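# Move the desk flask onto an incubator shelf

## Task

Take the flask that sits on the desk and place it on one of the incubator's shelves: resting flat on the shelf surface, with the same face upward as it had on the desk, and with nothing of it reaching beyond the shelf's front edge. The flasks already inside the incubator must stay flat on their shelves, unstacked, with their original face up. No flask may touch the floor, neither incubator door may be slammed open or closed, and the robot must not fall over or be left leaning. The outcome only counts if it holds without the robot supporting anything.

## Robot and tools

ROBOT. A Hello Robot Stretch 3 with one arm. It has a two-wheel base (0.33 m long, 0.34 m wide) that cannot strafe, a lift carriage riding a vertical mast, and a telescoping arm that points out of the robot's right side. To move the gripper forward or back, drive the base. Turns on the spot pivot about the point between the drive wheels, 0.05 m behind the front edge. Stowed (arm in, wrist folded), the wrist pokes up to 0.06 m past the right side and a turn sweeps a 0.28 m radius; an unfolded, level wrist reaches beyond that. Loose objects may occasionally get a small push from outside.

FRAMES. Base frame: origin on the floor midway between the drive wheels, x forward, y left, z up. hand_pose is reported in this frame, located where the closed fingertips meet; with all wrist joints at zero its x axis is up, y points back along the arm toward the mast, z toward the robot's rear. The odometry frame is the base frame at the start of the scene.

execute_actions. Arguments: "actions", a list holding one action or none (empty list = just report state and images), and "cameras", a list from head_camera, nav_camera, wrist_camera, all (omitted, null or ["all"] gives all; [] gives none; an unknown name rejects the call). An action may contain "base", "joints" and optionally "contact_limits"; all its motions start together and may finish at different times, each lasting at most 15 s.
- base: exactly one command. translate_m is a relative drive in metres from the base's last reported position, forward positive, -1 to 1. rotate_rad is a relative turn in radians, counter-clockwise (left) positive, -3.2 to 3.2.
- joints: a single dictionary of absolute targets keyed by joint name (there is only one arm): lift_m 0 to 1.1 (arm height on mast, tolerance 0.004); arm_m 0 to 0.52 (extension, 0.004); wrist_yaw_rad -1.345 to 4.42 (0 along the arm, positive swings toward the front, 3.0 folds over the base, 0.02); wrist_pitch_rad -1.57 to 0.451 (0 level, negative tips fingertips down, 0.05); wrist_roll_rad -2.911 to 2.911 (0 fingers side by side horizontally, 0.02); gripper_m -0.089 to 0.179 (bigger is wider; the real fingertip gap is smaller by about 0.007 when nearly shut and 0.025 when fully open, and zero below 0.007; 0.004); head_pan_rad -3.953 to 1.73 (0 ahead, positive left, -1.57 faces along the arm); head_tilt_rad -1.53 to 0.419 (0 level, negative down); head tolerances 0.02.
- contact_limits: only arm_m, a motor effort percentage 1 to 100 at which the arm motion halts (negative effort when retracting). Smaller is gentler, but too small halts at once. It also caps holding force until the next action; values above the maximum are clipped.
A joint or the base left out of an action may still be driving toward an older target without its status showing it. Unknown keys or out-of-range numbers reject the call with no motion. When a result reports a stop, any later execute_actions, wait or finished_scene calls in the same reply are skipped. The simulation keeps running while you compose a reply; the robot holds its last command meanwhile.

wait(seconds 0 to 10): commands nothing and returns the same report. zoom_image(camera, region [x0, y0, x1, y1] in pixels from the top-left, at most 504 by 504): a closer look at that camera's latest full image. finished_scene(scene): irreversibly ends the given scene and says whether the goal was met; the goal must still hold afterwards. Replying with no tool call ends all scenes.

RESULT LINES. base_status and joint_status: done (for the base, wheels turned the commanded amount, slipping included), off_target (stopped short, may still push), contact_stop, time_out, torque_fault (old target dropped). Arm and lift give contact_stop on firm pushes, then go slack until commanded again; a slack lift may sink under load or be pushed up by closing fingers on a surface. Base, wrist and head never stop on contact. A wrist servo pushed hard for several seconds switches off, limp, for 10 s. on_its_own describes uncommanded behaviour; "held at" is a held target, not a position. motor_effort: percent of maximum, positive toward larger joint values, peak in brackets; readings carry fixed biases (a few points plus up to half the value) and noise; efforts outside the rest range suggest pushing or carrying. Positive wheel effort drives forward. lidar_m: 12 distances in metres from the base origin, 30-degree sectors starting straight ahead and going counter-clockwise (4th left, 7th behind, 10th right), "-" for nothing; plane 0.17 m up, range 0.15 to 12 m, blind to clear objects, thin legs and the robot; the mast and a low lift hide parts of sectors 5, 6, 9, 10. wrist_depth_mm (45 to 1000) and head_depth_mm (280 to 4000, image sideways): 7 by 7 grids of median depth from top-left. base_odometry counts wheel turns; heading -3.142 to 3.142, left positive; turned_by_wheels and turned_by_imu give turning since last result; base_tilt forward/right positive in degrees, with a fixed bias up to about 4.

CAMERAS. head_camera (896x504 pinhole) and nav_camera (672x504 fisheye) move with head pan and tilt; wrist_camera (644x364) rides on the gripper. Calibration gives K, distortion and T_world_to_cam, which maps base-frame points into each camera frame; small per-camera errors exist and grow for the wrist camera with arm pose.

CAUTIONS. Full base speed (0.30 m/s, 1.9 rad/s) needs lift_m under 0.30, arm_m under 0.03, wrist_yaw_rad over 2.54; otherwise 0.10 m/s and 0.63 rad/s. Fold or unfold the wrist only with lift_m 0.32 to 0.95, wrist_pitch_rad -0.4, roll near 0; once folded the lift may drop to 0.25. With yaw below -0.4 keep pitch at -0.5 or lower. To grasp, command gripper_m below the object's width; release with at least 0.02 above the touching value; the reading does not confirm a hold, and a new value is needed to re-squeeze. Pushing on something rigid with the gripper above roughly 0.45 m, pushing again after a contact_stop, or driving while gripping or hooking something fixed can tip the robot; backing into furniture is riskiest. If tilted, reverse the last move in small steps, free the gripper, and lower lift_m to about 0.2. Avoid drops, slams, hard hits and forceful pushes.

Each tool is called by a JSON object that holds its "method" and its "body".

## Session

{"method": "execute_actions", "body": {"actions": []}}

Scene clock: 0.00 s.
base_odometry: x=+0.000 y=+0.000 heading=+0.000 (m, m, rad; odometry frame)
turned_by_wheels: +0.000 (rad since the last result)
turned_by_imu: +0.000 (rad since the last result)
base_tilt: forward=-0.3 right=-0.3 (deg)
lidar_m: 1.82 2.50 2.17 1.65 1.93 1.37 1.31 1.37 1.84 2.67 2.75 1.92
head_depth_mm: 1708 2459 2407 2395 1859 1784 1736 / 1696 2432 2439 2394 2025 1926 1754 / 1680 2375 2407 2378 2246 1880 1790 / 1670 2371 2410 2375 1812 1757 1692 / 1668 2339 2427 2361 1353 1051 1007 / 1646 2293 2401 2337 2325 2297 2248 / 1639 2277 2390 2358 2357 2300 2255
base_status: not commanded
joint_positions: lift_m=+0.387 arm_m=+0.001 wrist_yaw_rad=+2.976 wrist_pitch_rad=-0.444 wrist_roll_rad=-0.008 gripper_m=+0.037 head_pan_rad=-0.005 head_tilt_rad=+0.014
joint_status: not commanded
motor_effort: left_wheel=+0 right_wheel=+0 lift_m=+32 arm_m=+0 wrist_yaw_rad=+0 wrist_pitch_rad=+4 wrist_roll_rad=+0 gripper_m=+0 head_pan_rad=-1 head_tilt_rad=+1 (%)
hand_pose: x=+0.0153 y=+0.0718 z=+0.3944 quat_wxyz=(+0.212, +0.697, +0.099, +0.677) (m; base frame)
wrist_depth_mm: - - - - - - - / - - - - - - - / 933 - - - - - - / 759 - 873 909 977 - - / 659 670 - 755 812 845 932 / 575 586 - 635 689 713 754 / 506 - 558 561 584 617 647
pictures: head_camera (sideways: a quarter turn clockwise sets it upright), nav_camera (sideways: a quarter turn counterclockwise sets it upright), wrist_camera
camera_calibration (this result's frames):
head_camera: T_world_to_cam=[[0.0855503, 0.0135211, -0.996242, 1.30667], [-0.00399792, 0.999905, 0.0132275, -0.0171406], [0.996326, 0.00285129, 0.0855962, -0.155351], [0, 0, 0, 1]] pos_world=[0.0429257, -0.000085645, 1.31529]
nav_camera: T_world_to_cam=[[-0.0352014, 0.0455515, 0.998342, -1.25603], [0.0438771, -0.997927, 0.0470796, -0.00827478], [0.998417, 0.0454616, 0.0331298, -0.0914476], [0, 0, 0, 1]] pos_world=[0.047452, 0.0531135, 1.25736]
wrist_camera: T_world_to_cam=[[0.985829, -0.0601453, 0.156599, -0.0820681], [0.0929764, -0.58111, -0.808496, 0.397055], [0.139629, 0.811599, -0.567283, 0.322733], [0, 0, 0, 1]] pos_world=[-0.00107438, -0.0361331, 0.51695]
Images, in order (width x height): head_camera 896x504, nav_camera 672x504, wrist_camera 644x364.

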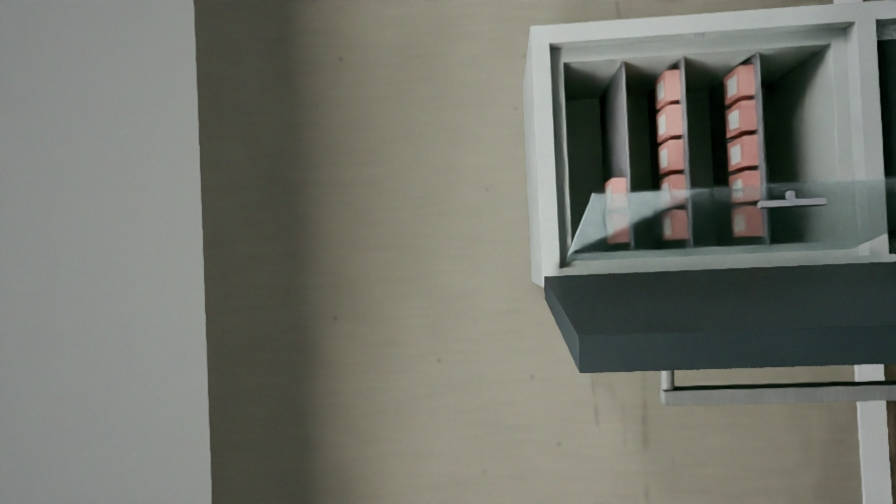

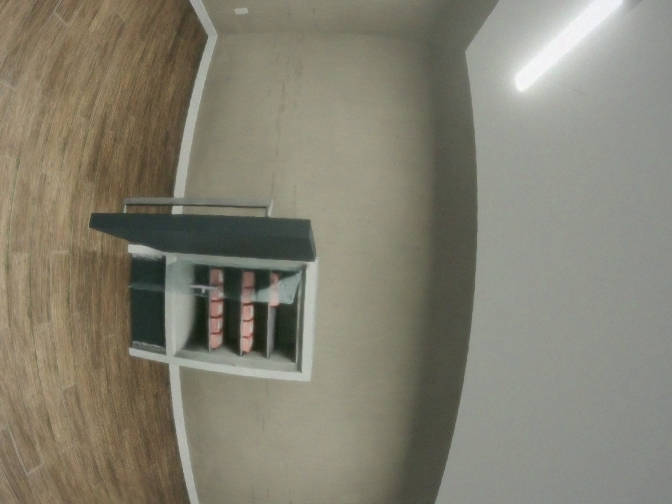

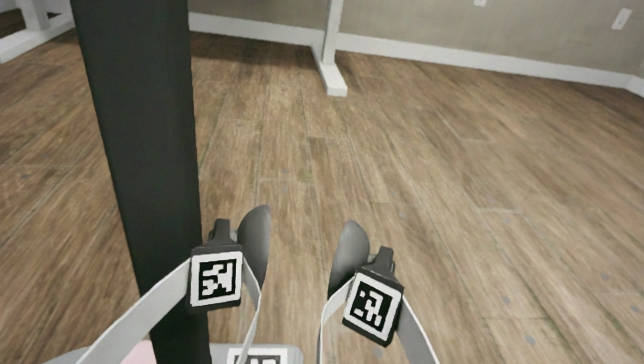

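{"method": "execute_actions", "body": {"actions": [{"base":{"rotate_rad":1.8},"joints":{"lift_m":0.28,"head_tilt_rad":-0.45}}], "cameras": ["head_camera","nav_camera"]}}

Scene clock: 4.47 s.
base_odometry: x=+0.000 y=+0.000 heading=+1.800 (m, m, rad; odometry frame)
turned_by_wheels: +1.800 (rad since the last result)
turned_by_imu: +1.810 (rad since the last result)
base_tilt: forward=-0.4 right=-0.3 (deg)
lidar_m: 2.08 1.57 1.31 1.33 1.49 2.43 2.67 2.92 1.88 1.82 2.50 1.64
head_depth_mm: 1710 1815 1683 2030 2091 1707 1381 / 1707 1850 1736 2123 2242 1718 1379 / 1743 1879 1776 2183 2268 1733 1389 / 1772 1917 1820 2235 2307 1747 1401 / 1830 1943 1873 2273 2341 1770 1409 / 1865 1996 1911 2322 2324 1757 1412 / 1901 2025 1967 2288 2161 1768 1426
base_status: done
joint_positions: lift_m=+0.280 arm_m=+0.001 wrist_yaw_rad=+2.976 wrist_pitch_rad=-0.445 wrist_roll_rad=-0.008 gripper_m=+0.037 head_pan_rad=-0.005 head_tilt_rad=-0.445
joint_status: all done
motor_effort: left_wheel=-4(12) right_wheel=+4(10) lift_m=+27(26) arm_m=+0(0) wrist_yaw_rad=+1(0) wrist_pitch_rad=+5(5) wrist_roll_rad=+0(0) gripper_m=+0(0) head_pan_rad=+0(0) head_tilt_rad=-1(21) (%)
hand_pose: x=+0.0153 y=+0.0716 z=+0.2869 quat_wxyz=(+0.213, +0.697, +0.099, +0.677) (m; base frame)
wrist_depth_mm: - - - - - - - / 907 - - - - - - / 725 - 890 938 - - - / 601 - 696 746 795 850 929 / 518 523 - 616 649 684 746 / 470 - - 515 550 574 590 / - - - 437 462 486 510
pictures: head_camera (sideways: a quarter turn clockwise sets it upright), nav_camera (sideways: a quarter turn counterclockwise sets it upright)
camera_calibration (this result's frames):
head_camera: T_world_to_cam=[[-0.364525, 0.0158857, -0.931058, 1.22397], [0.00281583, 0.999869, 0.0159573, -0.0207273], [0.931189, 0.00319513, -0.364522, 0.430965], [0, 0, 0, 1]] pos_world=[0.0449155, -0.0000960374, 1.29701]
nav_camera: T_world_to_cam=[[0.410628, 0.0432092, 0.910778, -1.14417], [0.0596497, -0.99801, 0.0204543, 0.0263127], [0.90985, 0.0459286, -0.412389, 0.488993], [0, 0, 0, 1]] pos_world=[0.0233482, 0.0532402, 1.2432]
Images, in order (width x height): head_camera 896x504, nav_camera 672x504.

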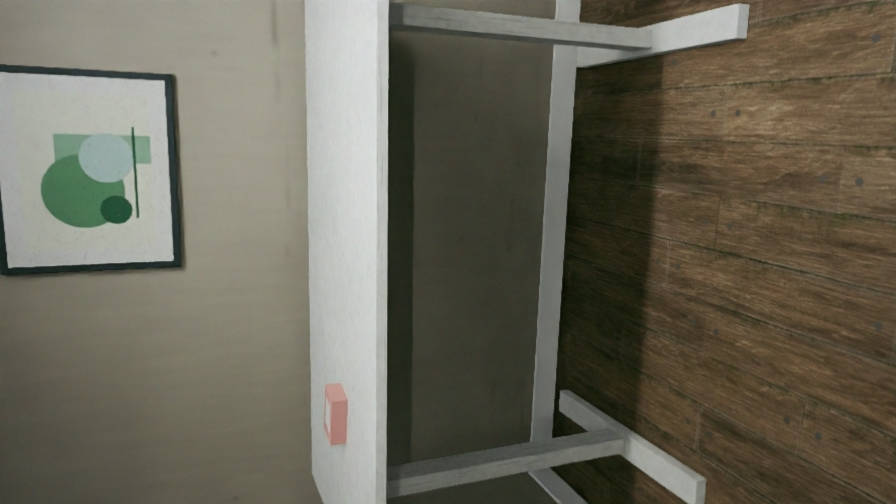

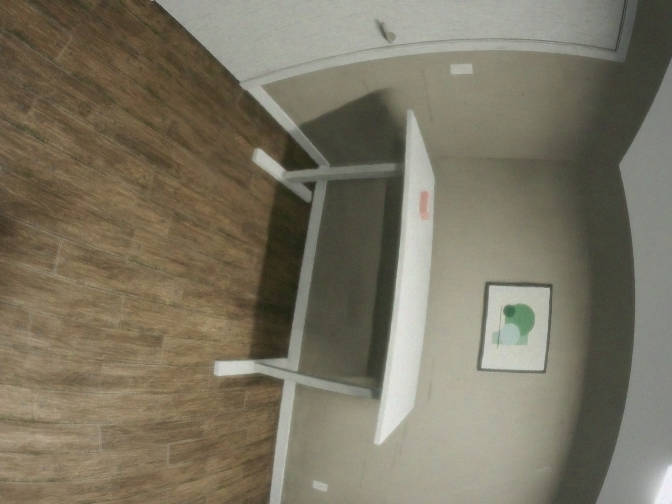

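{"method": "execute_actions", "body": {"actions": [{"base":{"rotate_rad":0.2}}], "cameras": []}}

{"method": "execute_actions", "body": {"actions": [{"base":{"translate_m":1.0}}], "cameras": ["head_camera"]}}

Scene clock: 8.07 s.
base_odometry: x=+0.000 y=+0.000 heading=+2.000 (m, m, rad; odometry frame)
turned_by_wheels: +0.200 (rad since the last result)
turned_by_imu: +0.201 (rad since the last result)
base_tilt: forward=-0.4 right=-0.3 (deg)
lidar_m: 1.86 1.41 1.31 1.35 1.70 2.67 2.71 2.62 1.82 2.45 2.24 1.64
head_depth_mm: 1682 1811 1696 2073 2162 1711 1377 / 1747 1873 1731 2142 2222 1708 1386 / 1821 1955 1776 2269 2309 1739 1393 / 1898 2045 1645 2371 2309 1742 1400 / 1972 2143 1878 2437 2128 1748 1415 / 1998 2125 2096 2296 2255 1769 1411 / 1774 1845 1871 1933 2014 1778 1430
base_status: done
joint_positions: lift_m=+0.280 arm_m=+0.001 wrist_yaw_rad=+2.976 wrist_pitch_rad=-0.445 wrist_roll_rad=-0.008 gripper_m=+0.037 head_pan_rad=-0.005 head_tilt_rad=-0.445
joint_status: not commanded
motor_effort: left_wheel=-5(15) right_wheel=+3(9) lift_m=+27(27) arm_m=+0(0) wrist_yaw_rad=+0(1) wrist_pitch_rad=+5(5) wrist_roll_rad=+0(0) gripper_m=+0(0) head_pan_rad=-1(0) head_tilt_rad=-1(1) (%)
hand_pose: x=+0.0153 y=+0.0716 z=+0.2869 quat_wxyz=(+0.213, +0.697, +0.099, +0.677) (m; base frame)
wrist_depth_mm: - - - - - - - / 920 - - - - - - / 737 - 854 975 - - - / 616 - 687 720 792 862 938 / 517 531 - 619 668 672 718 / 466 - - 533 539 579 590 / - - - 443 458 487 506
pictures: none
No camera images: the call's "cameras" was empty. Leave "cameras" out to get every camera's image.

Scene clock: 13.07 s.
base_odometry: x=-0.416 y=+0.909 heading=+2.000 (m, m, rad; odometry frame)
turned_by_wheels: +0.000 (rad since the last result)
turned_by_imu: +0.002 (rad since the last result)
base_tilt: forward=-0.3 right=-0.3 (deg)
lidar_m: 0.92 0.88 0.91 0.93 1.16 2.55 3.63 2.38 2.38 1.89 0.94 1.16
head_depth_mm: 936 990 1062 893 608 460 405 / 972 1032 1102 905 613 463 1285 / 1006 1066 1156 914 617 466 1346 / 1044 1118 1200 923 622 469 1393 / 1083 1165 1259 940 627 488 1386 / 1135 1216 1320 950 636 511 1168 / 1190 1246 1315 965 640 536 1385
base_status: done
joint_positions: lift_m=+0.280 arm_m=+0.001 wrist_yaw_rad=+2.976 wrist_pitch_rad=-0.445 wrist_roll_rad=-0.008 gripper_m=+0.037 head_pan_rad=-0.005 head_tilt_rad=-0.445
joint_status: not commanded
motor_effort: left_wheel=-4(13) right_wheel=+3(11) lift_m=+27(27) arm_m=+0(0) wrist_yaw_rad=+1(1) wrist_pitch_rad=+5(5) wrist_roll_rad=+0(0) gripper_m=+0(0) head_pan_rad=-1(0) head_tilt_rad=-1(1) (%)
hand_pose: x=+0.0153 y=+0.0716 z=+0.2869 quat_wxyz=(+0.213, +0.697, +0.099, +0.677) (m; base frame)
wrist_depth_mm: - - - 961 891 820 761 / 923 - - - 946 891 833 / 749 - 858 939 970 955 881 / 607 - 675 725 805 859 906 / 512 534 - 605 635 679 691 / 469 - - 525 556 573 592 / - - - 440 457 483 510
pictures: head_camera (sideways: a quarter turn clockwise sets it upright)
camera_calibration (this result's frames):
head_camera: T_world_to_cam=[[-0.364977, 0.015888, -0.930881, 1.22374], [0.00282348, 0.999869, 0.0159585, -0.0207289], [0.931012, 0.00319616, -0.364974, 0.431555], [0, 0, 0, 1]] pos_world=[0.0449131, -0.000096021, 1.29699]
Images, in order (width x height): head_camera 896x504.

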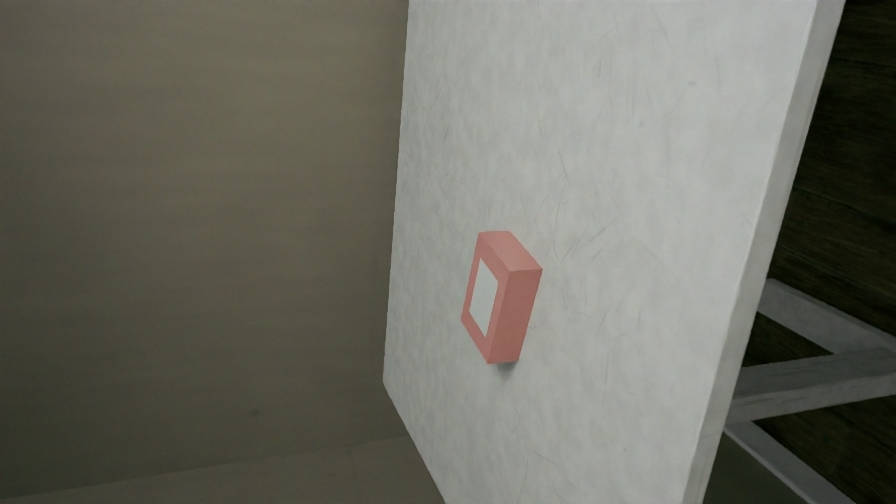

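{"method": "execute_actions", "body": {"actions": [{"base":{"translate_m":0.06},"joints":{"lift_m":0.4}}], "cameras": []}}

{"method": "execute_actions", "body": {"actions": [{"base":{"rotate_rad":1.17},"joints":{"lift_m":0.7,"head_pan_rad":-1.2,"head_tilt_rad":-0.6}}], "cameras": []}}

{"method": "execute_actions", "body": {"actions": [{"joints":{"lift_m":1.02,"wrist_yaw_rad":1.48,"wrist_pitch_rad":-0.25}}], "cameras": []}}

{"method": "execute_actions", "body": {"actions": [{"base":{"translate_m":-0.03},"joints":{"arm_m":0.39,"gripper_m":0.179}}], "cameras": ["head_camera","wrist_camera"]}}

Scene clock: 19.50 s.
base_odometry: x=-0.441 y=+0.964 heading=+1.999 (m, m, rad; odometry frame)
turned_by_wheels: +0.000 (rad since the last result)
turned_by_imu: +0.000 (rad since the last result)
base_tilt: forward=-0.4 right=-0.3 (deg)
lidar_m: 0.88 0.82 0.88 0.91 1.14 2.48 3.68 2.42 2.45 1.80 0.92 1.11
head_depth_mm: 887 942 1009 895 605 459 371 / 918 977 1053 902 611 463 373 / 952 1020 1099 915 616 466 385 / 988 1061 1149 925 619 468 399 / 1031 1107 1196 941 628 472 414 / 1079 1157 1257 953 634 475 1057 / 1126 1201 1278 965 639 478 1360
base_status: done
joint_positions: lift_m=+0.400 arm_m=+0.001 wrist_yaw_rad=+2.976 wrist_pitch_rad=-0.445 wrist_roll_rad=-0.008 gripper_m=+0.037 head_pan_rad=-0.005 head_tilt_rad=-0.445
joint_status: all done
motor_effort: left_wheel=-4(13) right_wheel=+3(10) lift_m=+38(39) arm_m=+0(0) wrist_yaw_rad=+1(1) wrist_pitch_rad=+5(5) wrist_roll_rad=+0(0) gripper_m=+0(0) head_pan_rad=+0(0) head_tilt_rad=-1(1) (%)
hand_pose: x=+0.0153 y=+0.0716 z=+0.4064 quat_wxyz=(+0.213, +0.697, +0.099, +0.677) (m; base frame)
wrist_depth_mm: - - - 937 855 790 731 / - - - - 896 881 813 / 955 - - - - 949 852 / 751 - 884 961 993 - 902 / 673 671 - 778 837 888 943 / 582 581 - 654 701 710 769 / 508 - 562 559 601 631 644
pictures: none
No camera images: the call's "cameras" was empty. Leave "cameras" out to get every camera's image.

Scene clock: 23.07 s.
base_odometry: x=-0.441 y=+0.964 heading=-3.114 (m, m, rad; odometry frame)
turned_by_wheels: +1.170 (rad since the last result)
turned_by_imu: +1.180 (rad since the last result)
base_tilt: forward=-0.4 right=-0.3 (deg)
lidar_m: 0.88 0.93 1.30 3.64 3.79 2.42 2.84 0.92 0.92 1.11 0.82 0.95
head_depth_mm: 884 961 977 653 494 395 1228 / 913 998 984 661 495 398 1257 / 948 1034 1001 666 499 413 1258 / 975 1069 1014 642 502 427 1268 / 1014 1119 1024 646 506 1362 1272 / 1062 1170 1038 673 511 1131 1234 / 1096 1209 1250 693 514 1462 1283
base_status: done
joint_positions: lift_m=+0.700 arm_m=+0.001 wrist_yaw_rad=+2.976 wrist_pitch_rad=-0.445 wrist_roll_rad=-0.008 gripper_m=+0.037 head_pan_rad=-1.193 head_tilt_rad=-0.592
joint_status: all done
motor_effort: left_wheel=-4(11) right_wheel=+4(7) lift_m=+38(40) arm_m=+0(0) wrist_yaw_rad=+1(1) wrist_pitch_rad=+5(5) wrist_roll_rad=+0(0) gripper_m=+0(0) head_pan_rad=-3(30) head_tilt_rad=-3(14) (%)
hand_pose: x=+0.0152 y=+0.0716 z=+0.7064 quat_wxyz=(+0.213, +0.697, +0.099, +0.677) (m; base frame)
wrist_depth_mm: - - - - - - - / - - - - - - - / - - - - - - - / - - - - - - 982 / - - - - - - 939 / 900 911 - - - - 953 / 798 835 887 899 927 - 932
pictures: none
No camera images: the call's "cameras" was empty. Leave "cameras" out to get every camera's image.

Scene clock: 26.80 s.
base_odometry: x=-0.441 y=+0.964 heading=-3.114 (m, m, rad; odometry frame)
turned_by_wheels: +0.000 (rad since the last result)
turned_by_imu: +0.000 (rad since the last result)
base_tilt: forward=-0.4 right=-0.3 (deg)
lidar_m: 0.88 0.93 1.30 3.63 3.80 2.42 2.84 0.92 0.93 1.11 0.82 0.95
head_depth_mm: 879 961 971 653 494 408 - / 909 994 984 661 495 422 - / 946 1034 1004 667 517 - - / 981 1073 1018 660 - - - / 1016 1119 1024 648 - - - / 1057 1165 1043 671 529 1075 1216 / 1099 1212 1250 689 531 1461 1315
base_status: not commanded
joint_positions: lift_m=+1.020 arm_m=+0.001 wrist_yaw_rad=+1.483 wrist_pitch_rad=-0.272 wrist_roll_rad=-0.008 gripper_m=+0.037 head_pan_rad=-1.193 head_tilt_rad=-0.592
joint_status: all done
motor_effort: left_wheel=-4(4) right_wheel=+4(4) lift_m=+37(37) arm_m=+0(0) wrist_yaw_rad=-1(3) wrist_pitch_rad=+7(5) wrist_roll_rad=+0(0) gripper_m=+0(0) head_pan_rad=-3(3) head_tilt_rad=-2(3) (%)
hand_pose: x=+0.2180 y=-0.1674 z=+1.0664 quat_wxyz=(+0.584, +0.542, -0.449, +0.404) (m; base frame)
wrist_depth_mm: 742 741 731 755 776 764 790 / 770 777 787 794 814 815 806 / 815 821 829 857 864 881 908 / 895 897 899 917 576 687 916 / 966 974 952 983 449 470 528 / - - - - 357 372 392 / - - - - 300 301 322
pictures: none
No camera images: the call's "cameras" was empty. Leave "cameras" out to get every camera's image.

Scene clock: 30.87 s.
base_odometry: x=-0.411 y=+0.965 heading=-3.114 (m, m, rad; odometry frame)
turned_by_wheels: +0.000 (rad since the last result)
turned_by_imu: +0.000 (rad since the last result)
base_tilt: forward=-0.4 right=-0.4 (deg)
lidar_m: 0.92 0.96 1.35 3.63 3.80 2.39 2.81 0.92 0.90 1.11 0.84 0.98
head_depth_mm: 883 954 - 653 493 396 1221 / 912 988 1054 659 496 399 1251 / 940 1033 1083 664 499 412 1252 / 985 1069 1051 654 503 438 1275 / 1016 1118 1026 646 506 1360 1278 / 1058 1172 1044 670 509 1149 1244 / 1097 1218 1056 691 511 1459 1273
base_status: done
joint_positions: lift_m=+1.020 arm_m=+0.390 wrist_yaw_rad=+1.481 wrist_pitch_rad=-0.272 wrist_roll_rad=-0.008 gripper_m=+0.179 head_pan_rad=-1.193 head_tilt_rad=-0.592
joint_status: all done
motor_effort: left_wheel=-4(11) right_wheel=+3(4) lift_m=+37(37) arm_m=+4(3) wrist_yaw_rad=-1(2) wrist_pitch_rad=+7(7) wrist_roll_rad=+0(0) gripper_m=+0(84) head_pan_rad=-3(2) head_tilt_rad=-2(2) (%)
hand_pose: x=+0.2180 y=-0.5562 z=+1.0664 quat_wxyz=(+0.584, +0.542, -0.450, +0.404) (m; base frame)
wrist_depth_mm: 770 773 781 786 774 812 703 / 814 823 836 840 848 853 699 / 874 905 864 881 919 898 668 / 908 441 480 522 588 669 673 / - 342 366 325 434 476 519 / - 281 299 260 340 374 399 / 232 243 253 259 281 291 323
pictures: head_camera (sideways: a quarter turn clockwise sets it upright), wrist_camera
camera_calibration (this result's frames):
head_camera: T_world_to_cam=[[-0.170579, 0.467762, -0.867238, 1.13953], [0.929354, 0.368836, 0.0161422, -0.0266168], [0.327419, -0.803218, -0.497633, 0.607861], [0, 0, 0, 1]] pos_world=[0.0200905, -0.0349657, 1.29116]
wrist_camera: T_world_to_cam=[[-0.0131277, -0.985012, 0.171983, -0.737975], [-0.426764, -0.150026, -0.891832, 0.998535], [0.904268, -0.085104, -0.418398, 0.361149], [0, 0, 0, 1]] pos_world=[0.0898756, -0.546373, 1.16855]
Images, in order (width x height): head_camera 896x504, wrist_camera 644x364.

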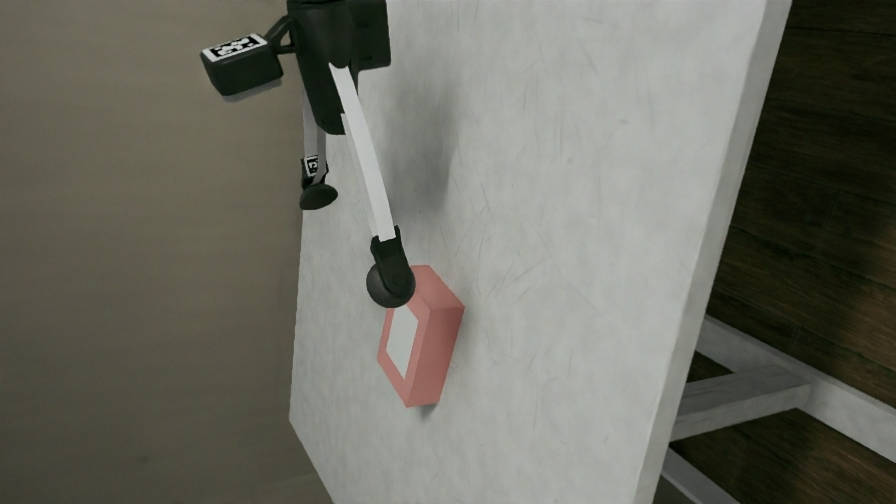

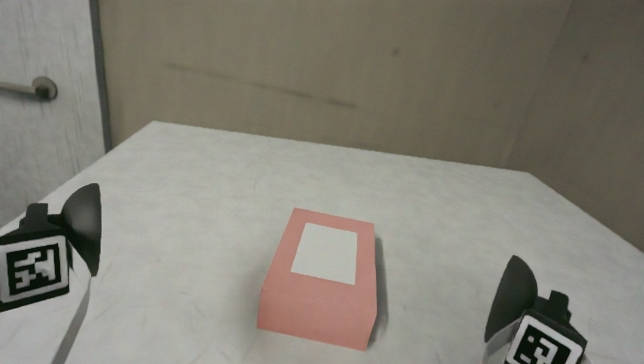

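{"method": "execute_actions", "body": {"actions": [{"joints":{"lift_m":0.938,"arm_m":0.405}}], "cameras": []}}

{"method": "execute_actions", "body": {"actions": [{"base":{"translate_m":0.09}}], "cameras": ["head_camera","wrist_camera"]}}

Scene clock: 34.40 s.
base_odometry: x=-0.411 y=+0.965 heading=-3.114 (m, m, rad; odometry frame)
turned_by_wheels: +0.000 (rad since the last result)
turned_by_imu: +0.000 (rad since the last result)
base_tilt: forward=-0.4 right=-0.3 (deg)
lidar_m: 0.91 0.96 1.35 3.63 3.77 2.39 2.81 0.92 0.90 1.11 0.84 0.98
head_depth_mm: 881 958 1002 597 493 395 1223 / 911 996 1034 628 495 398 1251 / 945 1035 1004 665 500 411 1261 / 978 1072 1013 686 502 439 1263 / 1015 1124 1023 647 506 1365 1276 / 1056 1168 1044 669 510 1148 1245 / 1097 1216 1050 690 513 1458 1285
base_status: not commanded
joint_positions: lift_m=+0.938 arm_m=+0.405 wrist_yaw_rad=+1.481 wrist_pitch_rad=-0.272 wrist_roll_rad=-0.008 gripper_m=+0.179 head_pan_rad=-1.193 head_tilt_rad=-0.592
joint_status: all done
motor_effort: left_wheel=-4(4) right_wheel=+3(3) lift_m=+27(32) arm_m=+3(5) wrist_yaw_rad=+0(0) wrist_pitch_rad=+7(7) wrist_roll_rad=+0(0) gripper_m=+0(0) head_pan_rad=-3(3) head_tilt_rad=-2(1) (%)
hand_pose: x=+0.2180 y=-0.5712 z=+0.9848 quat_wxyz=(+0.584, +0.542, -0.450, +0.404) (m; base frame)
wrist_depth_mm: 751 804 788 785 799 805 691 / 772 816 799 852 853 880 670 / 346 372 424 489 579 791 641 / 257 277 286 234 363 421 472 / - 215 226 221 269 296 325 / - 177 189 201 213 232 249 / 146 152 160 168 177 181 202
pictures: none
No camera images: the call's "cameras" was empty. Leave "cameras" out to get every camera's image.

Scene clock: 36.30 s.
base_odometry: x=-0.501 y=+0.962 heading=-3.114 (m, m, rad; odometry frame)
turned_by_wheels: +0.000 (rad since the last result)
turned_by_imu: +0.000 (rad since the last result)
base_tilt: forward=-0.3 right=-0.3 (deg)
lidar_m: 0.83 0.87 1.21 3.40 3.79 2.47 2.90 0.97 1.01 1.10 0.78 0.89
head_depth_mm: 881 958 1002 596 492 395 1215 / 914 991 1036 627 496 398 1255 / 944 1034 998 634 499 412 1264 / 975 1075 1015 623 502 427 1266 / 1018 1115 1025 646 506 443 1237 / 1054 1169 1042 681 510 1133 1246 / 1095 1178 1196 691 513 1392 1280
base_status: done
joint_positions: lift_m=+0.938 arm_m=+0.405 wrist_yaw_rad=+1.481 wrist_pitch_rad=-0.272 wrist_roll_rad=-0.008 gripper_m=+0.179 head_pan_rad=-1.193 head_tilt_rad=-0.592
joint_status: not commanded
motor_effort: left_wheel=-4(6) right_wheel=+2(7) lift_m=+27(27) arm_m=+4(3) wrist_yaw_rad=+0(0) wrist_pitch_rad=+7(7) wrist_roll_rad=+0(0) gripper_m=+0(0) head_pan_rad=-3(3) head_tilt_rad=-2(2) (%)
hand_pose: x=+0.2180 y=-0.5712 z=+0.9848 quat_wxyz=(+0.584, +0.542, -0.450, +0.404) (m; base frame)
wrist_depth_mm: 696 712 707 723 696 720 691 / 731 749 754 751 779 776 676 / 344 372 423 486 569 777 656 / 259 277 299 233 370 416 479 / - 217 215 177 251 293 323 / - 178 141 143 162 233 248 / 145 152 143 135 135 182 201
pictures: head_camera (sideways: a quarter turn clockwise sets it upright), wrist_camera
camera_calibration (this result's frames):
head_camera: T_world_to_cam=[[-0.170579, 0.467762, -0.867238, 1.13953], [0.929354, 0.368836, 0.0161422, -0.0266168], [0.327419, -0.803218, -0.497633, 0.607861], [0, 0, 0, 1]] pos_world=[0.0200905, -0.0349656, 1.29116]
wrist_camera: T_world_to_cam=[[-0.0131412, -0.985011, 0.171989, -0.738723], [-0.426695, -0.150032, -0.891864, 0.923533], [0.9043, -0.0851069, -0.418328, 0.325649], [0, 0, 0, 1]] pos_world=[0.0898748, -0.561376, 1.08695]
Images, in order (width x height): head_camera 896x504, wrist_camera 644x364.

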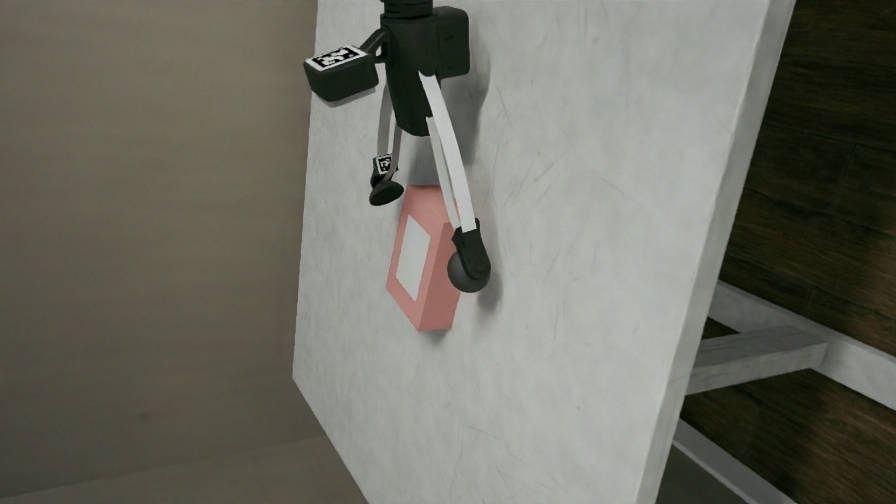

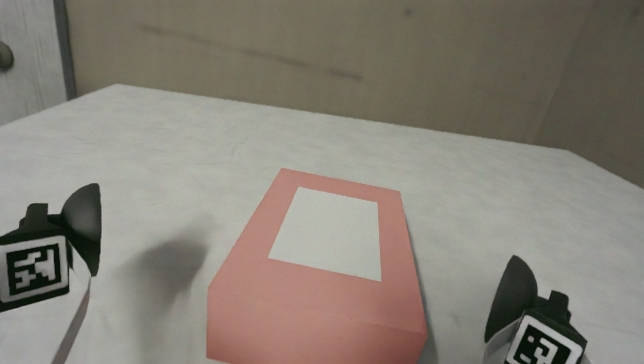

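{"method": "execute_actions", "body": {"actions": [{"base":{"translate_m":0.022},"joints":{"arm_m":0.412,"lift_m":0.934}}], "cameras": []}}

{"method": "execute_actions", "body": {"actions": [{"joints":{"gripper_m":0.035}}], "cameras": []}}

{"method": "execute_actions", "body": {"actions": [{"joints":{"lift_m":0.97}}], "cameras": ["head_camera","wrist_camera"]}}

Scene clock: 40.10 s.
base_odometry: x=-0.523 y=+0.962 heading=-3.114 (m, m, rad; odometry frame)
turned_by_wheels: +0.000 (rad since the last result)
turned_by_imu: +0.000 (rad since the last result)
base_tilt: forward=-0.4 right=-0.3 (deg)
lidar_m: 0.80 0.85 1.14 3.29 3.77 2.49 2.92 0.98 1.14 1.11 0.77 0.86
head_depth_mm: 886 958 1003 597 493 395 1215 / 910 992 1037 628 496 398 1248 / 948 1029 1001 624 500 412 1256 / 979 1073 1012 623 503 427 1262 / 1016 1115 1023 650 506 444 1222 / 1054 1161 1038 682 509 1408 1277 / 1079 1156 1183 689 514 1354 1277
base_status: done
joint_positions: lift_m=+0.934 arm_m=+0.412 wrist_yaw_rad=+1.481 wrist_pitch_rad=-0.272 wrist_roll_rad=-0.008 gripper_m=+0.179 head_pan_rad=-1.193 head_tilt_rad=-0.592
joint_status: all done
motor_effort: left_wheel=-4(6) right_wheel=+3(9) lift_m=+27(28) arm_m=+3(3) wrist_yaw_rad=+0(1) wrist_pitch_rad=+7(7) wrist_roll_rad=+0(0) gripper_m=+0(0) head_pan_rad=-3(2) head_tilt_rad=-2(2) (%)
hand_pose: x=+0.2180 y=-0.5782 z=+0.9808 quat_wxyz=(+0.584, +0.542, -0.450, +0.404) (m; base frame)
wrist_depth_mm: 668 665 676 694 692 702 666 / 687 715 738 730 746 757 650 / 335 362 409 467 555 783 643 / 252 266 285 317 354 406 458 / - 210 178 172 244 286 312 / - 171 130 136 157 225 240 / 143 144 112 115 126 177 198
pictures: none
No camera images: the call's "cameras" was empty. Leave "cameras" out to get every camera's image.

Scene clock: 42.03 s.
base_odometry: x=-0.523 y=+0.962 heading=-3.114 (m, m, rad; odometry frame)
turned_by_wheels: +0.000 (rad since the last result)
turned_by_imu: +0.000 (rad since the last result)
base_tilt: forward=-0.5 right=-0.3 (deg)
lidar_m: 0.80 0.84 1.14 3.30 3.77 2.49 2.92 0.98 1.14 1.11 0.77 0.86
head_depth_mm: 884 957 1003 595 493 395 1220 / 913 998 1037 625 496 398 1259 / 943 1033 997 608 499 412 1260 / 981 1076 1012 622 503 427 1266 / 1010 1121 1024 649 505 443 1225 / 1050 1165 1037 685 510 1414 1275 / 1076 1153 1182 689 513 1358 1280
base_status: not commanded
joint_positions: lift_m=+0.934 arm_m=+0.412 wrist_yaw_rad=+1.481 wrist_pitch_rad=-0.265 wrist_roll_rad=-0.008 gripper_m=+0.036 head_pan_rad=-1.193 head_tilt_rad=-0.592
joint_status: all done
motor_effort: left_wheel=-3(3) right_wheel=+2(3) lift_m=+27(27) arm_m=+3(4) wrist_yaw_rad=+0(0) wrist_pitch_rad=+5(7) wrist_roll_rad=+0(0) gripper_m=-19(94) head_pan_rad=-3(3) head_tilt_rad=-2(2) (%)
hand_pose: x=+0.2186 y=-0.5783 z=+0.9826 quat_wxyz=(+0.583, +0.540, -0.452, +0.406) (m; base frame)
wrist_depth_mm: 663 694 688 693 685 714 675 / 721 710 741 739 742 738 654 / 338 369 419 494 767 782 644 / 251 271 294 325 363 410 470 / 203 217 161 170 260 291 322 / 172 161 131 137 148 228 242 / 140 140 111 116 123 187 196
pictures: none
No camera images: the call's "cameras" was empty. Leave "cameras" out to get every camera's image.

Scene clock: 43.17 s.
base_odometry: x=-0.523 y=+0.962 heading=-3.114 (m, m, rad; odometry frame)
turned_by_wheels: +0.000 (rad since the last result)
turned_by_imu: +0.000 (rad since the last result)
base_tilt: forward=-0.4 right=-0.3 (deg)
lidar_m: 0.80 0.85 1.15 3.30 3.79 2.49 2.92 0.98 1.15 1.11 0.77 0.86
head_depth_mm: 883 961 1009 614 494 395 1221 / 915 995 1041 644 496 398 1256 / 941 1032 1080 610 500 412 1255 / 977 1073 1014 611 502 427 1263 / 1020 1117 1026 646 507 442 1227 / 1054 1168 1033 683 509 1412 1272 / 1081 1153 1179 690 513 1348 1273
base_status: not commanded
joint_positions: lift_m=+0.970 arm_m=+0.412 wrist_yaw_rad=+1.481 wrist_pitch_rad=-0.272 wrist_roll_rad=-0.008 gripper_m=+0.036 head_pan_rad=-1.193 head_tilt_rad=-0.592
joint_status: all done
motor_effort: left_wheel=-4(3) right_wheel=+3(3) lift_m=+38(37) arm_m=+3(3) wrist_yaw_rad=+0(1) wrist_pitch_rad=+7(7) wrist_roll_rad=+0(0) gripper_m=-19(19) head_pan_rad=-3(3) head_tilt_rad=-3(2) (%)
hand_pose: x=+0.2180 y=-0.5782 z=+1.0164 quat_wxyz=(+0.584, +0.542, -0.450, +0.404) (m; base frame)
wrist_depth_mm: 652 672 682 699 685 704 679 / 712 729 731 731 741 739 650 / 727 454 516 783 776 776 647 / 312 336 360 215 443 515 567 / 251 272 159 168 324 362 400 / 212 202 131 138 143 282 305 / 175 178 112 117 121 232 244
pictures: head_camera (sideways: a quarter turn clockwise sets it upright), wrist_camera
camera_calibration (this result's frames):
head_camera: T_world_to_cam=[[-0.170579, 0.467762, -0.867238, 1.13953], [0.929354, 0.368836, 0.0161422, -0.0266168], [0.327419, -0.803218, -0.497633, 0.607861], [0, 0, 0, 1]] pos_world=[0.0200905, -0.0349656, 1.29116]
wrist_camera: T_world_to_cam=[[-0.0131292, -0.985012, 0.171984, -0.751047], [-0.426752, -0.150027, -0.891838, 0.950625], [0.904273, -0.0851035, -0.418386, 0.338332], [0, 0, 0, 1]] pos_world=[0.0898754, -0.568378, 1.11852]
Images, in order (width x height): head_camera 896x504, wrist_camera 644x364.

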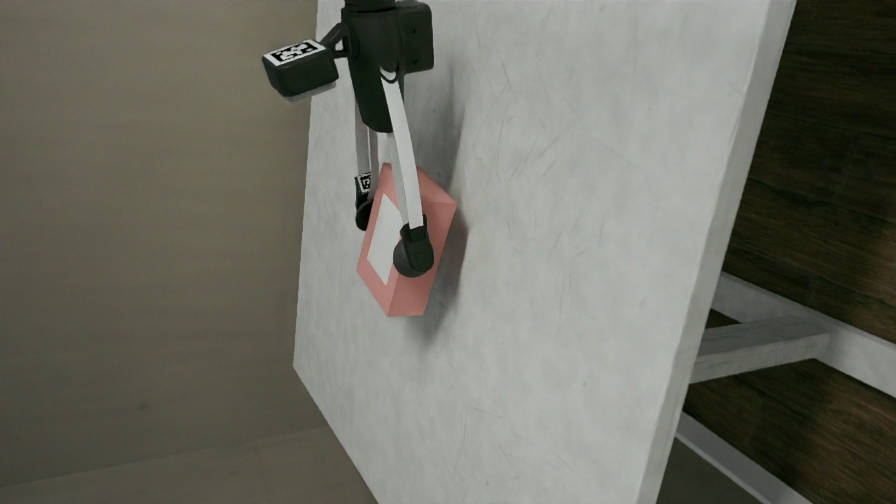

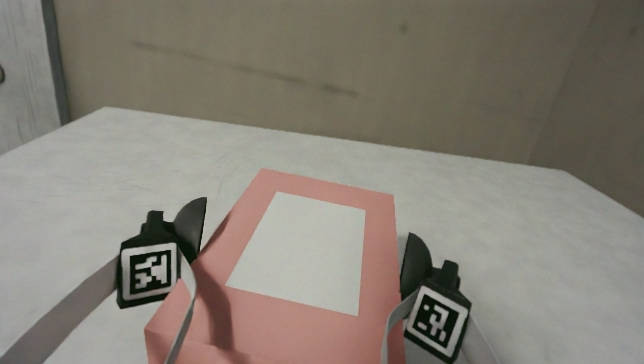

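{"method": "execute_actions", "body": {"actions": [{"base":{"translate_m":-0.2},"joints":{"arm_m":0,"wrist_yaw_rad":2.0}}], "cameras": []}}

{"method": "execute_actions", "body": {"actions": [{"base":{"translate_m":-0.2},"joints":{"lift_m":0.28,"wrist_yaw_rad":2.6}}], "cameras": []}}

{"method": "execute_actions", "body": {"actions": [{"base":{"rotate_rad":-0.95}}], "cameras": []}}

{"method": "execute_actions", "body": {"actions": [{"base":{"translate_m":-1.0},"joints":{"head_pan_rad":-2.7,"head_tilt_rad":-0.6}}], "cameras": ["nav_camera","head_camera"]}}

Scene clock: 51.07 s.
base_odometry: x=-0.323 y=+0.967 heading=-3.114 (m, m, rad; odometry frame)
turned_by_wheels: +0.000 (rad since the last result)
turned_by_imu: +0.001 (rad since the last result)
base_tilt: forward=-0.4 right=-0.3 (deg)
lidar_m: 1.00 1.05 1.48 3.63 3.79 2.31 2.72 1.56 0.84 1.10 0.93 0.90
head_depth_mm: 882 959 971 654 493 - 1252 / 917 996 986 659 496 408 1252 / 945 1031 1000 666 499 423 1285 / 979 1073 1012 672 503 433 - / 1017 1116 1024 678 506 1406 - / 1054 1161 1040 684 509 1321 1294 / 1097 1225 1057 689 513 1217 1277
base_status: done
joint_positions: lift_m=+0.970 arm_m=+0.002 wrist_yaw_rad=+1.999 wrist_pitch_rad=-0.272 wrist_roll_rad=-0.008 gripper_m=+0.036 head_pan_rad=-1.193 head_tilt_rad=-0.592
joint_status: all done
joint sent to its limit — the command would take arm_m past its lower limit, so that joint was sent only as far as its limit.
motor_effort: left_wheel=-3(10) right_wheel=+3(3) lift_m=+38(38) arm_m=-3(5) wrist_yaw_rad=+1(2) wrist_pitch_rad=+7(7) wrist_roll_rad=+0(0) gripper_m=-18(19) head_pan_rad=-3(3) head_tilt_rad=-2(3) (%)
hand_pose: x=+0.1973 y=-0.0470 z=+1.0164 quat_wxyz=(+0.461, +0.639, -0.296, +0.540) (m; base frame)
wrist_depth_mm: - - - 987 876 778 729 / - - - - 891 824 758 / - - - - 957 878 778 / - - - 215 - 912 792 / - - 160 168 995 917 844 / - - 131 138 143 965 890 / - - 112 117 121 - 895
pictures: none
No camera images: the call's "cameras" was empty. Leave "cameras" out to get every camera's image.

Scene clock: 58.17 s.
base_odometry: x=-0.123 y=+0.973 heading=-3.115 (m, m, rad; odometry frame)
turned_by_wheels: +0.000 (rad since the last result)
turned_by_imu: +0.000 (rad since the last result)
base_tilt: forward=-0.4 right=-0.3 (deg)
lidar_m: 1.20 1.26 1.76 3.61 3.56 2.13 2.52 1.56 0.73 1.10 1.15 1.06
head_depth_mm: 882 956 973 654 493 395 1248 / 913 994 987 661 496 409 1256 / 941 1029 1000 666 500 424 1258 / 978 1067 1016 672 502 440 1255 / 1014 1123 1023 679 506 1404 1275 / 1049 1164 1042 684 509 1452 1275 / 1100 1218 1052 691 512 1483 1284
base_status: done
joint_positions: lift_m=+0.280 arm_m=+0.002 wrist_yaw_rad=+2.597 wrist_pitch_rad=-0.273 wrist_roll_rad=-0.008 gripper_m=+0.036 head_pan_rad=-1.193 head_tilt_rad=-0.592
joint_status: all done
motor_effort: left_wheel=-3(11) right_wheel=+3(3) lift_m=+27(32) arm_m=-3(3) wrist_yaw_rad=+3(3) wrist_pitch_rad=+8(7) wrist_roll_rad=+0(0) gripper_m=-18(19) head_pan_rad=-3(3) head_tilt_rad=-2(2) (%)
hand_pose: x=+0.1031 y=+0.0588 z=+0.3266 quat_wxyz=(+0.282, +0.698, -0.094, +0.652) (m; base frame)
wrist_depth_mm: - - - - - - 994 / - - - - - - - / - - - - - - - / 786 855 938 214 - - - / 631 696 160 169 825 950 986 / 529 508 131 137 143 734 766 / 461 454 112 116 121 613 639
pictures: none
No camera images: the call's "cameras" was empty. Leave "cameras" out to get every camera's image.

Scene clock: 60.00 s.
base_odometry: x=-0.123 y=+0.973 heading=+2.219 (m, m, rad; odometry frame)
turned_by_wheels: -0.950 (rad since the last result)
turned_by_imu: -0.955 (rad since the last result)
base_tilt: forward=-0.4 right=-0.3 (deg)
lidar_m: 1.18 1.06 1.20 1.30 1.96 3.62 2.48 2.12 2.53 1.42 0.73 1.10
head_depth_mm: 1354 1507 1693 1754 1744 1501 1247 / 1253 1387 1544 660 556 1495 1261 / 1173 1284 1416 666 501 1501 1261 / 1099 1200 1266 671 503 1095 1202 / 1029 1113 1031 676 505 441 1270 / 971 1052 1035 683 509 406 1275 / 922 992 1016 691 513 408 1221
base_status: done
joint_positions: lift_m=+0.280 arm_m=+0.002 wrist_yaw_rad=+2.597 wrist_pitch_rad=-0.273 wrist_roll_rad=-0.008 gripper_m=+0.036 head_pan_rad=-1.193 head_tilt_rad=-0.593
joint_status: not commanded
motor_effort: left_wheel=+4(15) right_wheel=-3(8) lift_m=+28(28) arm_m=-3(3) wrist_yaw_rad=+3(2) wrist_pitch_rad=+7(8) wrist_roll_rad=+0(0) gripper_m=-19(18) head_pan_rad=-3(3) head_tilt_rad=-2(2) (%)
hand_pose: x=+0.1031 y=+0.0589 z=+0.3266 quat_wxyz=(+0.282, +0.698, -0.094, +0.652) (m; base frame)
wrist_depth_mm: - - - - - - - / - - - - - - - / - - - - - - 827 / 802 852 890 215 - - 952 / 637 694 159 168 835 921 937 / 539 514 131 138 143 742 792 / 456 454 112 117 121 605 628
pictures: none
No camera images: the call's "cameras" was empty. Leave "cameras" out to get every camera's image.

Scene clock: 65.00 s.
base_odometry: x=+0.481 y=+0.175 heading=+2.219 (m, m, rad; odometry frame)
turned_by_wheels: +0.000 (rad since the last result)
turned_by_imu: -0.001 (rad since the last result)
base_tilt: forward=-0.4 right=-0.3 (deg)
lidar_m: 2.04 1.83 1.79 1.95 2.89 2.84 2.52 1.40 1.34 2.08 1.94 1.48
head_depth_mm: 2237 2465 2777 2452 1866 1489 1247 / 2108 2292 2563 2454 1851 1497 1259 / 1977 2163 2397 2497 1880 1513 1262 / 1862 1450 1597 1766 1869 1515 1269 / 1751 1556 1714 1718 1775 1524 1269 / 1684 1496 1779 1633 1712 1528 1217 / 1603 1359 1466 1519 948 756 1199
base_status: done
joint_positions: lift_m=+0.280 arm_m=+0.002 wrist_yaw_rad=+2.598 wrist_pitch_rad=-0.273 wrist_roll_rad=-0.008 gripper_m=+0.036 head_pan_rad=-2.693 head_tilt_rad=-0.593
joint_status: all done
motor_effort: left_wheel=+4(11) right_wheel=-3(10) lift_m=+28(28) arm_m=-3(3) wrist_yaw_rad=+2(3) wrist_pitch_rad=+8(8) wrist_roll_rad=+0(0) gripper_m=-18(18) head_pan_rad=-3(29) head_tilt_rad=-2(2) (%)
hand_pose: x=+0.1030 y=+0.0589 z=+0.3265 quat_wxyz=(+0.282, +0.698, -0.094, +0.652) (m; base frame)
wrist_depth_mm: - - - - - - - / - - - - - - - / - - - - - - - / 816 874 936 214 - - - / 639 701 159 169 845 933 - / 540 517 131 137 144 737 787 / 450 453 112 117 121 593 631
pictures: head_camera (sideways: a quarter turn clockwise sets it upright), nav_camera (sideways: a quarter turn counterclockwise sets it upright)
camera_calibration (this result's frames):
head_camera: T_world_to_cam=[[0.454895, 0.20349, -0.866985, 1.13538], [0.433762, -0.900883, 0.0161422, -0.0235937], [-0.777767, -0.383408, -0.498073, 0.615176], [0, 0, 0, 1]] pos_world=[-0.0277813, -0.0164309, 1.29114]
nav_camera: T_world_to_cam=[[-0.467265, -0.2753, 0.840163, -1.04671], [-0.493315, 0.869785, 0.0106441, 0.0424606], [-0.733692, -0.409492, -0.542229, 0.667965], [0, 0, 0, 1]] pos_world=[0.0219363, -0.0515645, 1.24115]
Images, in order (width x height): head_camera 896x504, nav_camera 672x504.

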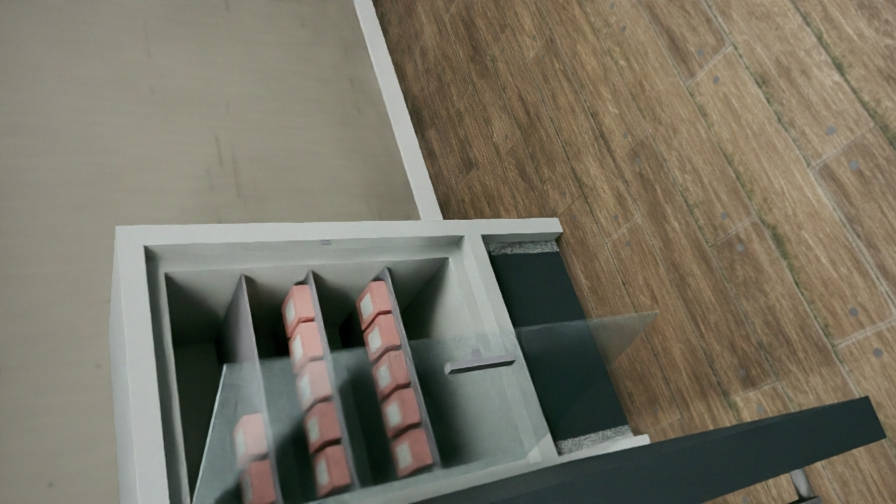

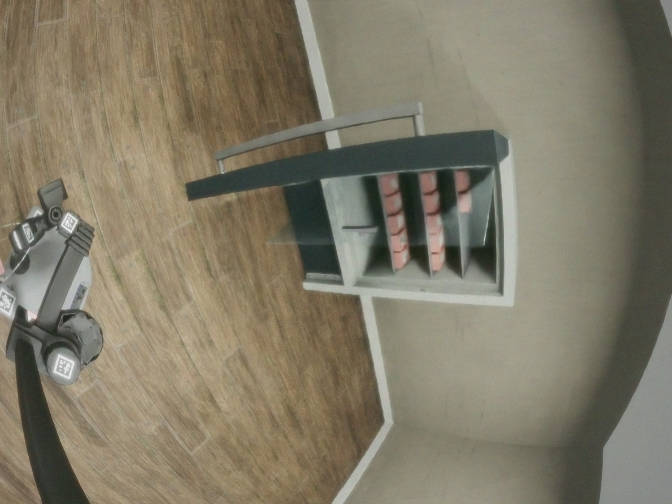

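{"method": "execute_actions", "body": {"actions": [{"base":{"translate_m":-1.0}}], "cameras": []}}

{"method": "execute_actions", "body": {"actions": [{"base":{"translate_m":-0.17},"joints":{"lift_m":0.6}}], "cameras": []}}

{"method": "execute_actions", "body": {"actions": [{"base":{"rotate_rad":-0.63},"joints":{"lift_m":0.95,"wrist_yaw_rad":0,"head_pan_rad":-1.2,"head_tilt_rad":-0.5}}]}}

Scene clock: 72.43 s.
base_odometry: x=+1.085 y=-0.622 heading=+2.219 (m, m, rad; odometry frame)
turned_by_wheels: +0.000 (rad since the last result)
turned_by_imu: -0.001 (rad since the last result)
base_tilt: forward=-0.4 right=-0.4 (deg)
lidar_m: 2.91 2.44 2.40 2.58 2.06 2.02 1.76 1.38 0.75 0.86 2.16 2.41
head_depth_mm: 1552 1725 1948 2166 1856 1484 1247 / 1467 1620 1793 2048 1882 1499 1250 / 1389 1509 1682 1879 1888 1506 1259 / 1303 1432 1571 1728 1827 1517 1262 / 1242 1344 1467 1624 1775 1518 1275 / 1178 1277 1390 1514 1682 1533 1270 / 1121 1207 1312 1425 1568 1481 1119
base_status: done
joint_positions: lift_m=+0.280 arm_m=+0.002 wrist_yaw_rad=+2.598 wrist_pitch_rad=-0.273 wrist_roll_rad=-0.008 gripper_m=+0.036 head_pan_rad=-2.693 head_tilt_rad=-0.593
joint_status: not commanded
motor_effort: left_wheel=+4(9) right_wheel=-3(10) lift_m=+28(28) arm_m=-3(3) wrist_yaw_rad=+2(3) wrist_pitch_rad=+8(8) wrist_roll_rad=+0(0) gripper_m=-19(18) head_pan_rad=-2(3) head_tilt_rad=-2(2) (%)
hand_pose: x=+0.1030 y=+0.0589 z=+0.3265 quat_wxyz=(+0.282, +0.698, -0.094, +0.652) (m; base frame)
wrist_depth_mm: - - - - - - - / - - - - - - - / - - - - - - - / 799 822 947 215 - - - / 634 702 159 168 805 923 - / 536 511 131 137 143 726 772 / 451 453 112 117 121 614 614
pictures: none
No camera images: the call's "cameras" was empty. Leave "cameras" out to get every camera's image.

Scene clock: 76.17 s.
base_odometry: x=+1.187 y=-0.757 heading=+2.219 (m, m, rad; odometry frame)
turned_by_wheels: +0.000 (rad since the last result)
turned_by_imu: +0.000 (rad since the last result)
base_tilt: forward=-0.4 right=-0.3 (deg)
lidar_m: 2.58 2.53 2.50 2.46 1.92 1.89 1.63 1.27 0.67 0.75 1.03 2.56
head_depth_mm: 1438 1598 1804 2040 1850 1486 1250 / 1347 1489 1662 1861 1865 1491 1252 / 1278 1393 1537 1742 1828 1516 1256 / 1203 1315 1443 1606 1771 1524 1265 / 1147 1238 1350 1494 1675 1531 1264 / 1088 1178 1285 1400 1554 1526 1266 / 1042 1121 1212 1323 1443 1524 1283
base_status: done
joint_positions: lift_m=+0.600 arm_m=+0.002 wrist_yaw_rad=+2.598 wrist_pitch_rad=-0.274 wrist_roll_rad=-0.008 gripper_m=+0.036 head_pan_rad=-2.693 head_tilt_rad=-0.593
joint_status: all done
motor_effort: left_wheel=+4(16) right_wheel=-3(10) lift_m=+38(43) arm_m=-3(3) wrist_yaw_rad=+2(3) wrist_pitch_rad=+8(8) wrist_roll_rad=+0(0) gripper_m=-18(19) head_pan_rad=-3(3) head_tilt_rad=-3(2) (%)
hand_pose: x=+0.1030 y=+0.0589 z=+0.6461 quat_wxyz=(+0.282, +0.698, -0.094, +0.652) (m; base frame)
wrist_depth_mm: - - - - - - - / - - - - - - - / - - - - - - - / - - - 216 - - - / - - 160 168 - - - / 949 892 131 138 142 - - / 807 793 112 117 122 - -
pictures: none
No camera images: the call's "cameras" was empty. Leave "cameras" out to get every camera's image.

Scene clock: 80.17 s.
base_odometry: x=+1.187 y=-0.757 heading=+1.589 (m, m, rad; odometry frame)
turned_by_wheels: -0.630 (rad since the last result)
turned_by_imu: -0.635 (rad since the last result)
base_tilt: forward=-0.4 right=-0.3 (deg)
lidar_m: 2.85 2.57 2.60 2.49 2.59 1.96 1.89 1.79 1.31 0.67 0.67 0.99
head_depth_mm: 1012 1083 1169 1267 1342 383 1281 / 1039 1088 868 1040 1250 1470 1283 / 1076 1114 631 700 786 887 996 / 1110 1154 712 941 1005 1074 1063 / 1147 1204 741 998 1046 1120 1174 / 1196 1243 982 996 1091 1158 1244 / 1239 1292 998 1029 1144 1180 1284
base_status: done
joint_positions: lift_m=+0.950 arm_m=+0.002 wrist_yaw_rad=+0.003 wrist_pitch_rad=-0.274 wrist_roll_rad=-0.008 gripper_m=+0.036 head_pan_rad=-1.207 head_tilt_rad=-0.507
joint_status: all done
motor_effort: left_wheel=+4(11) right_wheel=-3(6) lift_m=+38(40) arm_m=-3(3) wrist_yaw_rad=-1(3) wrist_pitch_rad=+8(8) wrist_roll_rad=+0(0) gripper_m=-18(18) head_pan_rad=+2(30) head_tilt_rad=+2(11) (%)
hand_pose: x=-0.0208 y=-0.3869 z=+0.9961 quat_wxyz=(+0.704, +0.098, -0.697, -0.095) (m; base frame)
wrist_depth_mm: 866 421 496 955 909 900 885 / 611 536 543 986 - 940 975 / 722 644 597 - - - - / 596 585 560 215 - - - / 726 782 159 167 - - - / 678 660 132 137 144 - - / 749 761 112 117 122 - -
pictures: head_camera (sideways: a quarter turn clockwise sets it upright), nav_camera (sideways: a quarter turn counterclockwise sets it upright), wrist_camera
camera_calibration (this result's frames):
head_camera: T_world_to_cam=[[-0.136963, 0.399146, -0.9066, 1.19067], [0.933966, 0.356999, 0.0160779, -0.026563], [0.330073, -0.844532, -0.421684, 0.509019], [0, 0, 0, 1]] pos_world=[0.0198721, -0.0358829, 1.29453]
nav_camera: T_world_to_cam=[[0.208227, -0.419577, 0.883514, -1.10737], [-0.908945, -0.416594, 0.0163821, 0.0375243], [0.361193, -0.806477, -0.468118, 0.564858], [0, 0, 0, 1]] pos_world=[0.0606681, 0.00655266, 1.24218]
wrist_camera: T_world_to_cam=[[-0.981991, -0.0784442, 0.171872, -0.231544], [-0.188925, 0.412323, -0.891233, 1.08118], [-0.000954786, -0.907654, -0.419718, 0.226323], [0, 0, 0, 1]] pos_world=[-0.0228971, -0.258535, 1.09837]
Images, in order (width x height): head_camera 896x504, nav_camera 672x504, wrist_camera 644x364.

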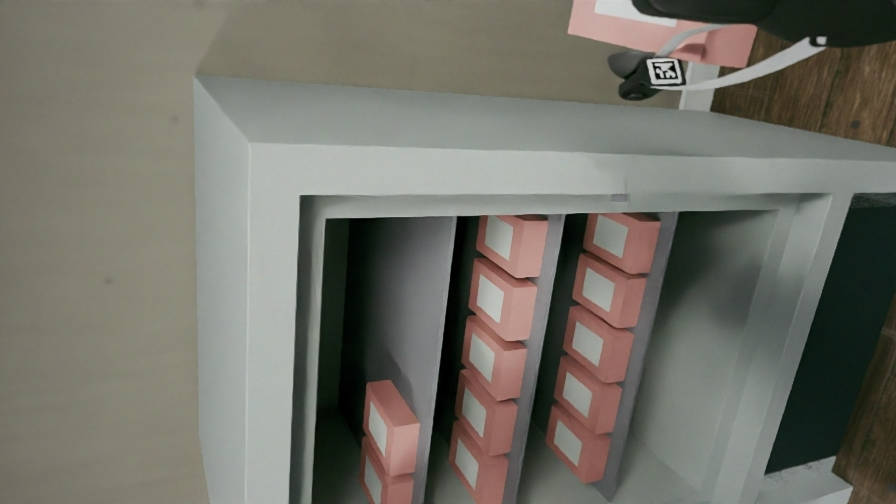

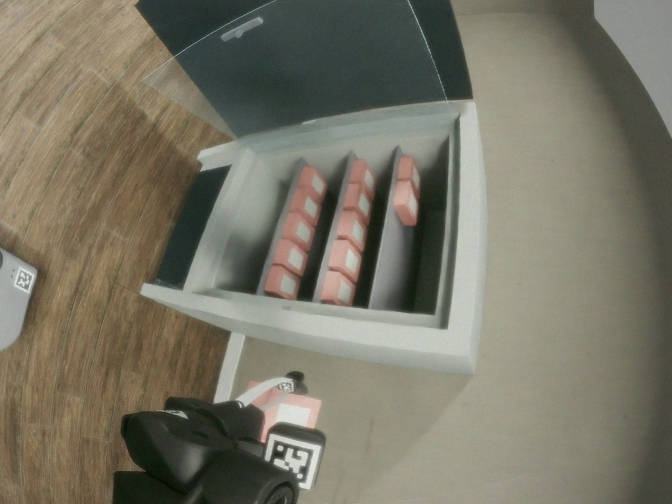

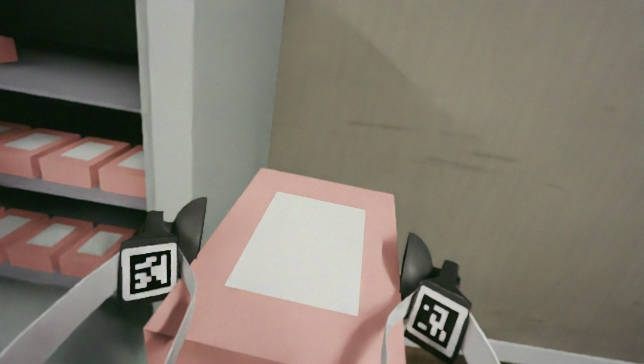

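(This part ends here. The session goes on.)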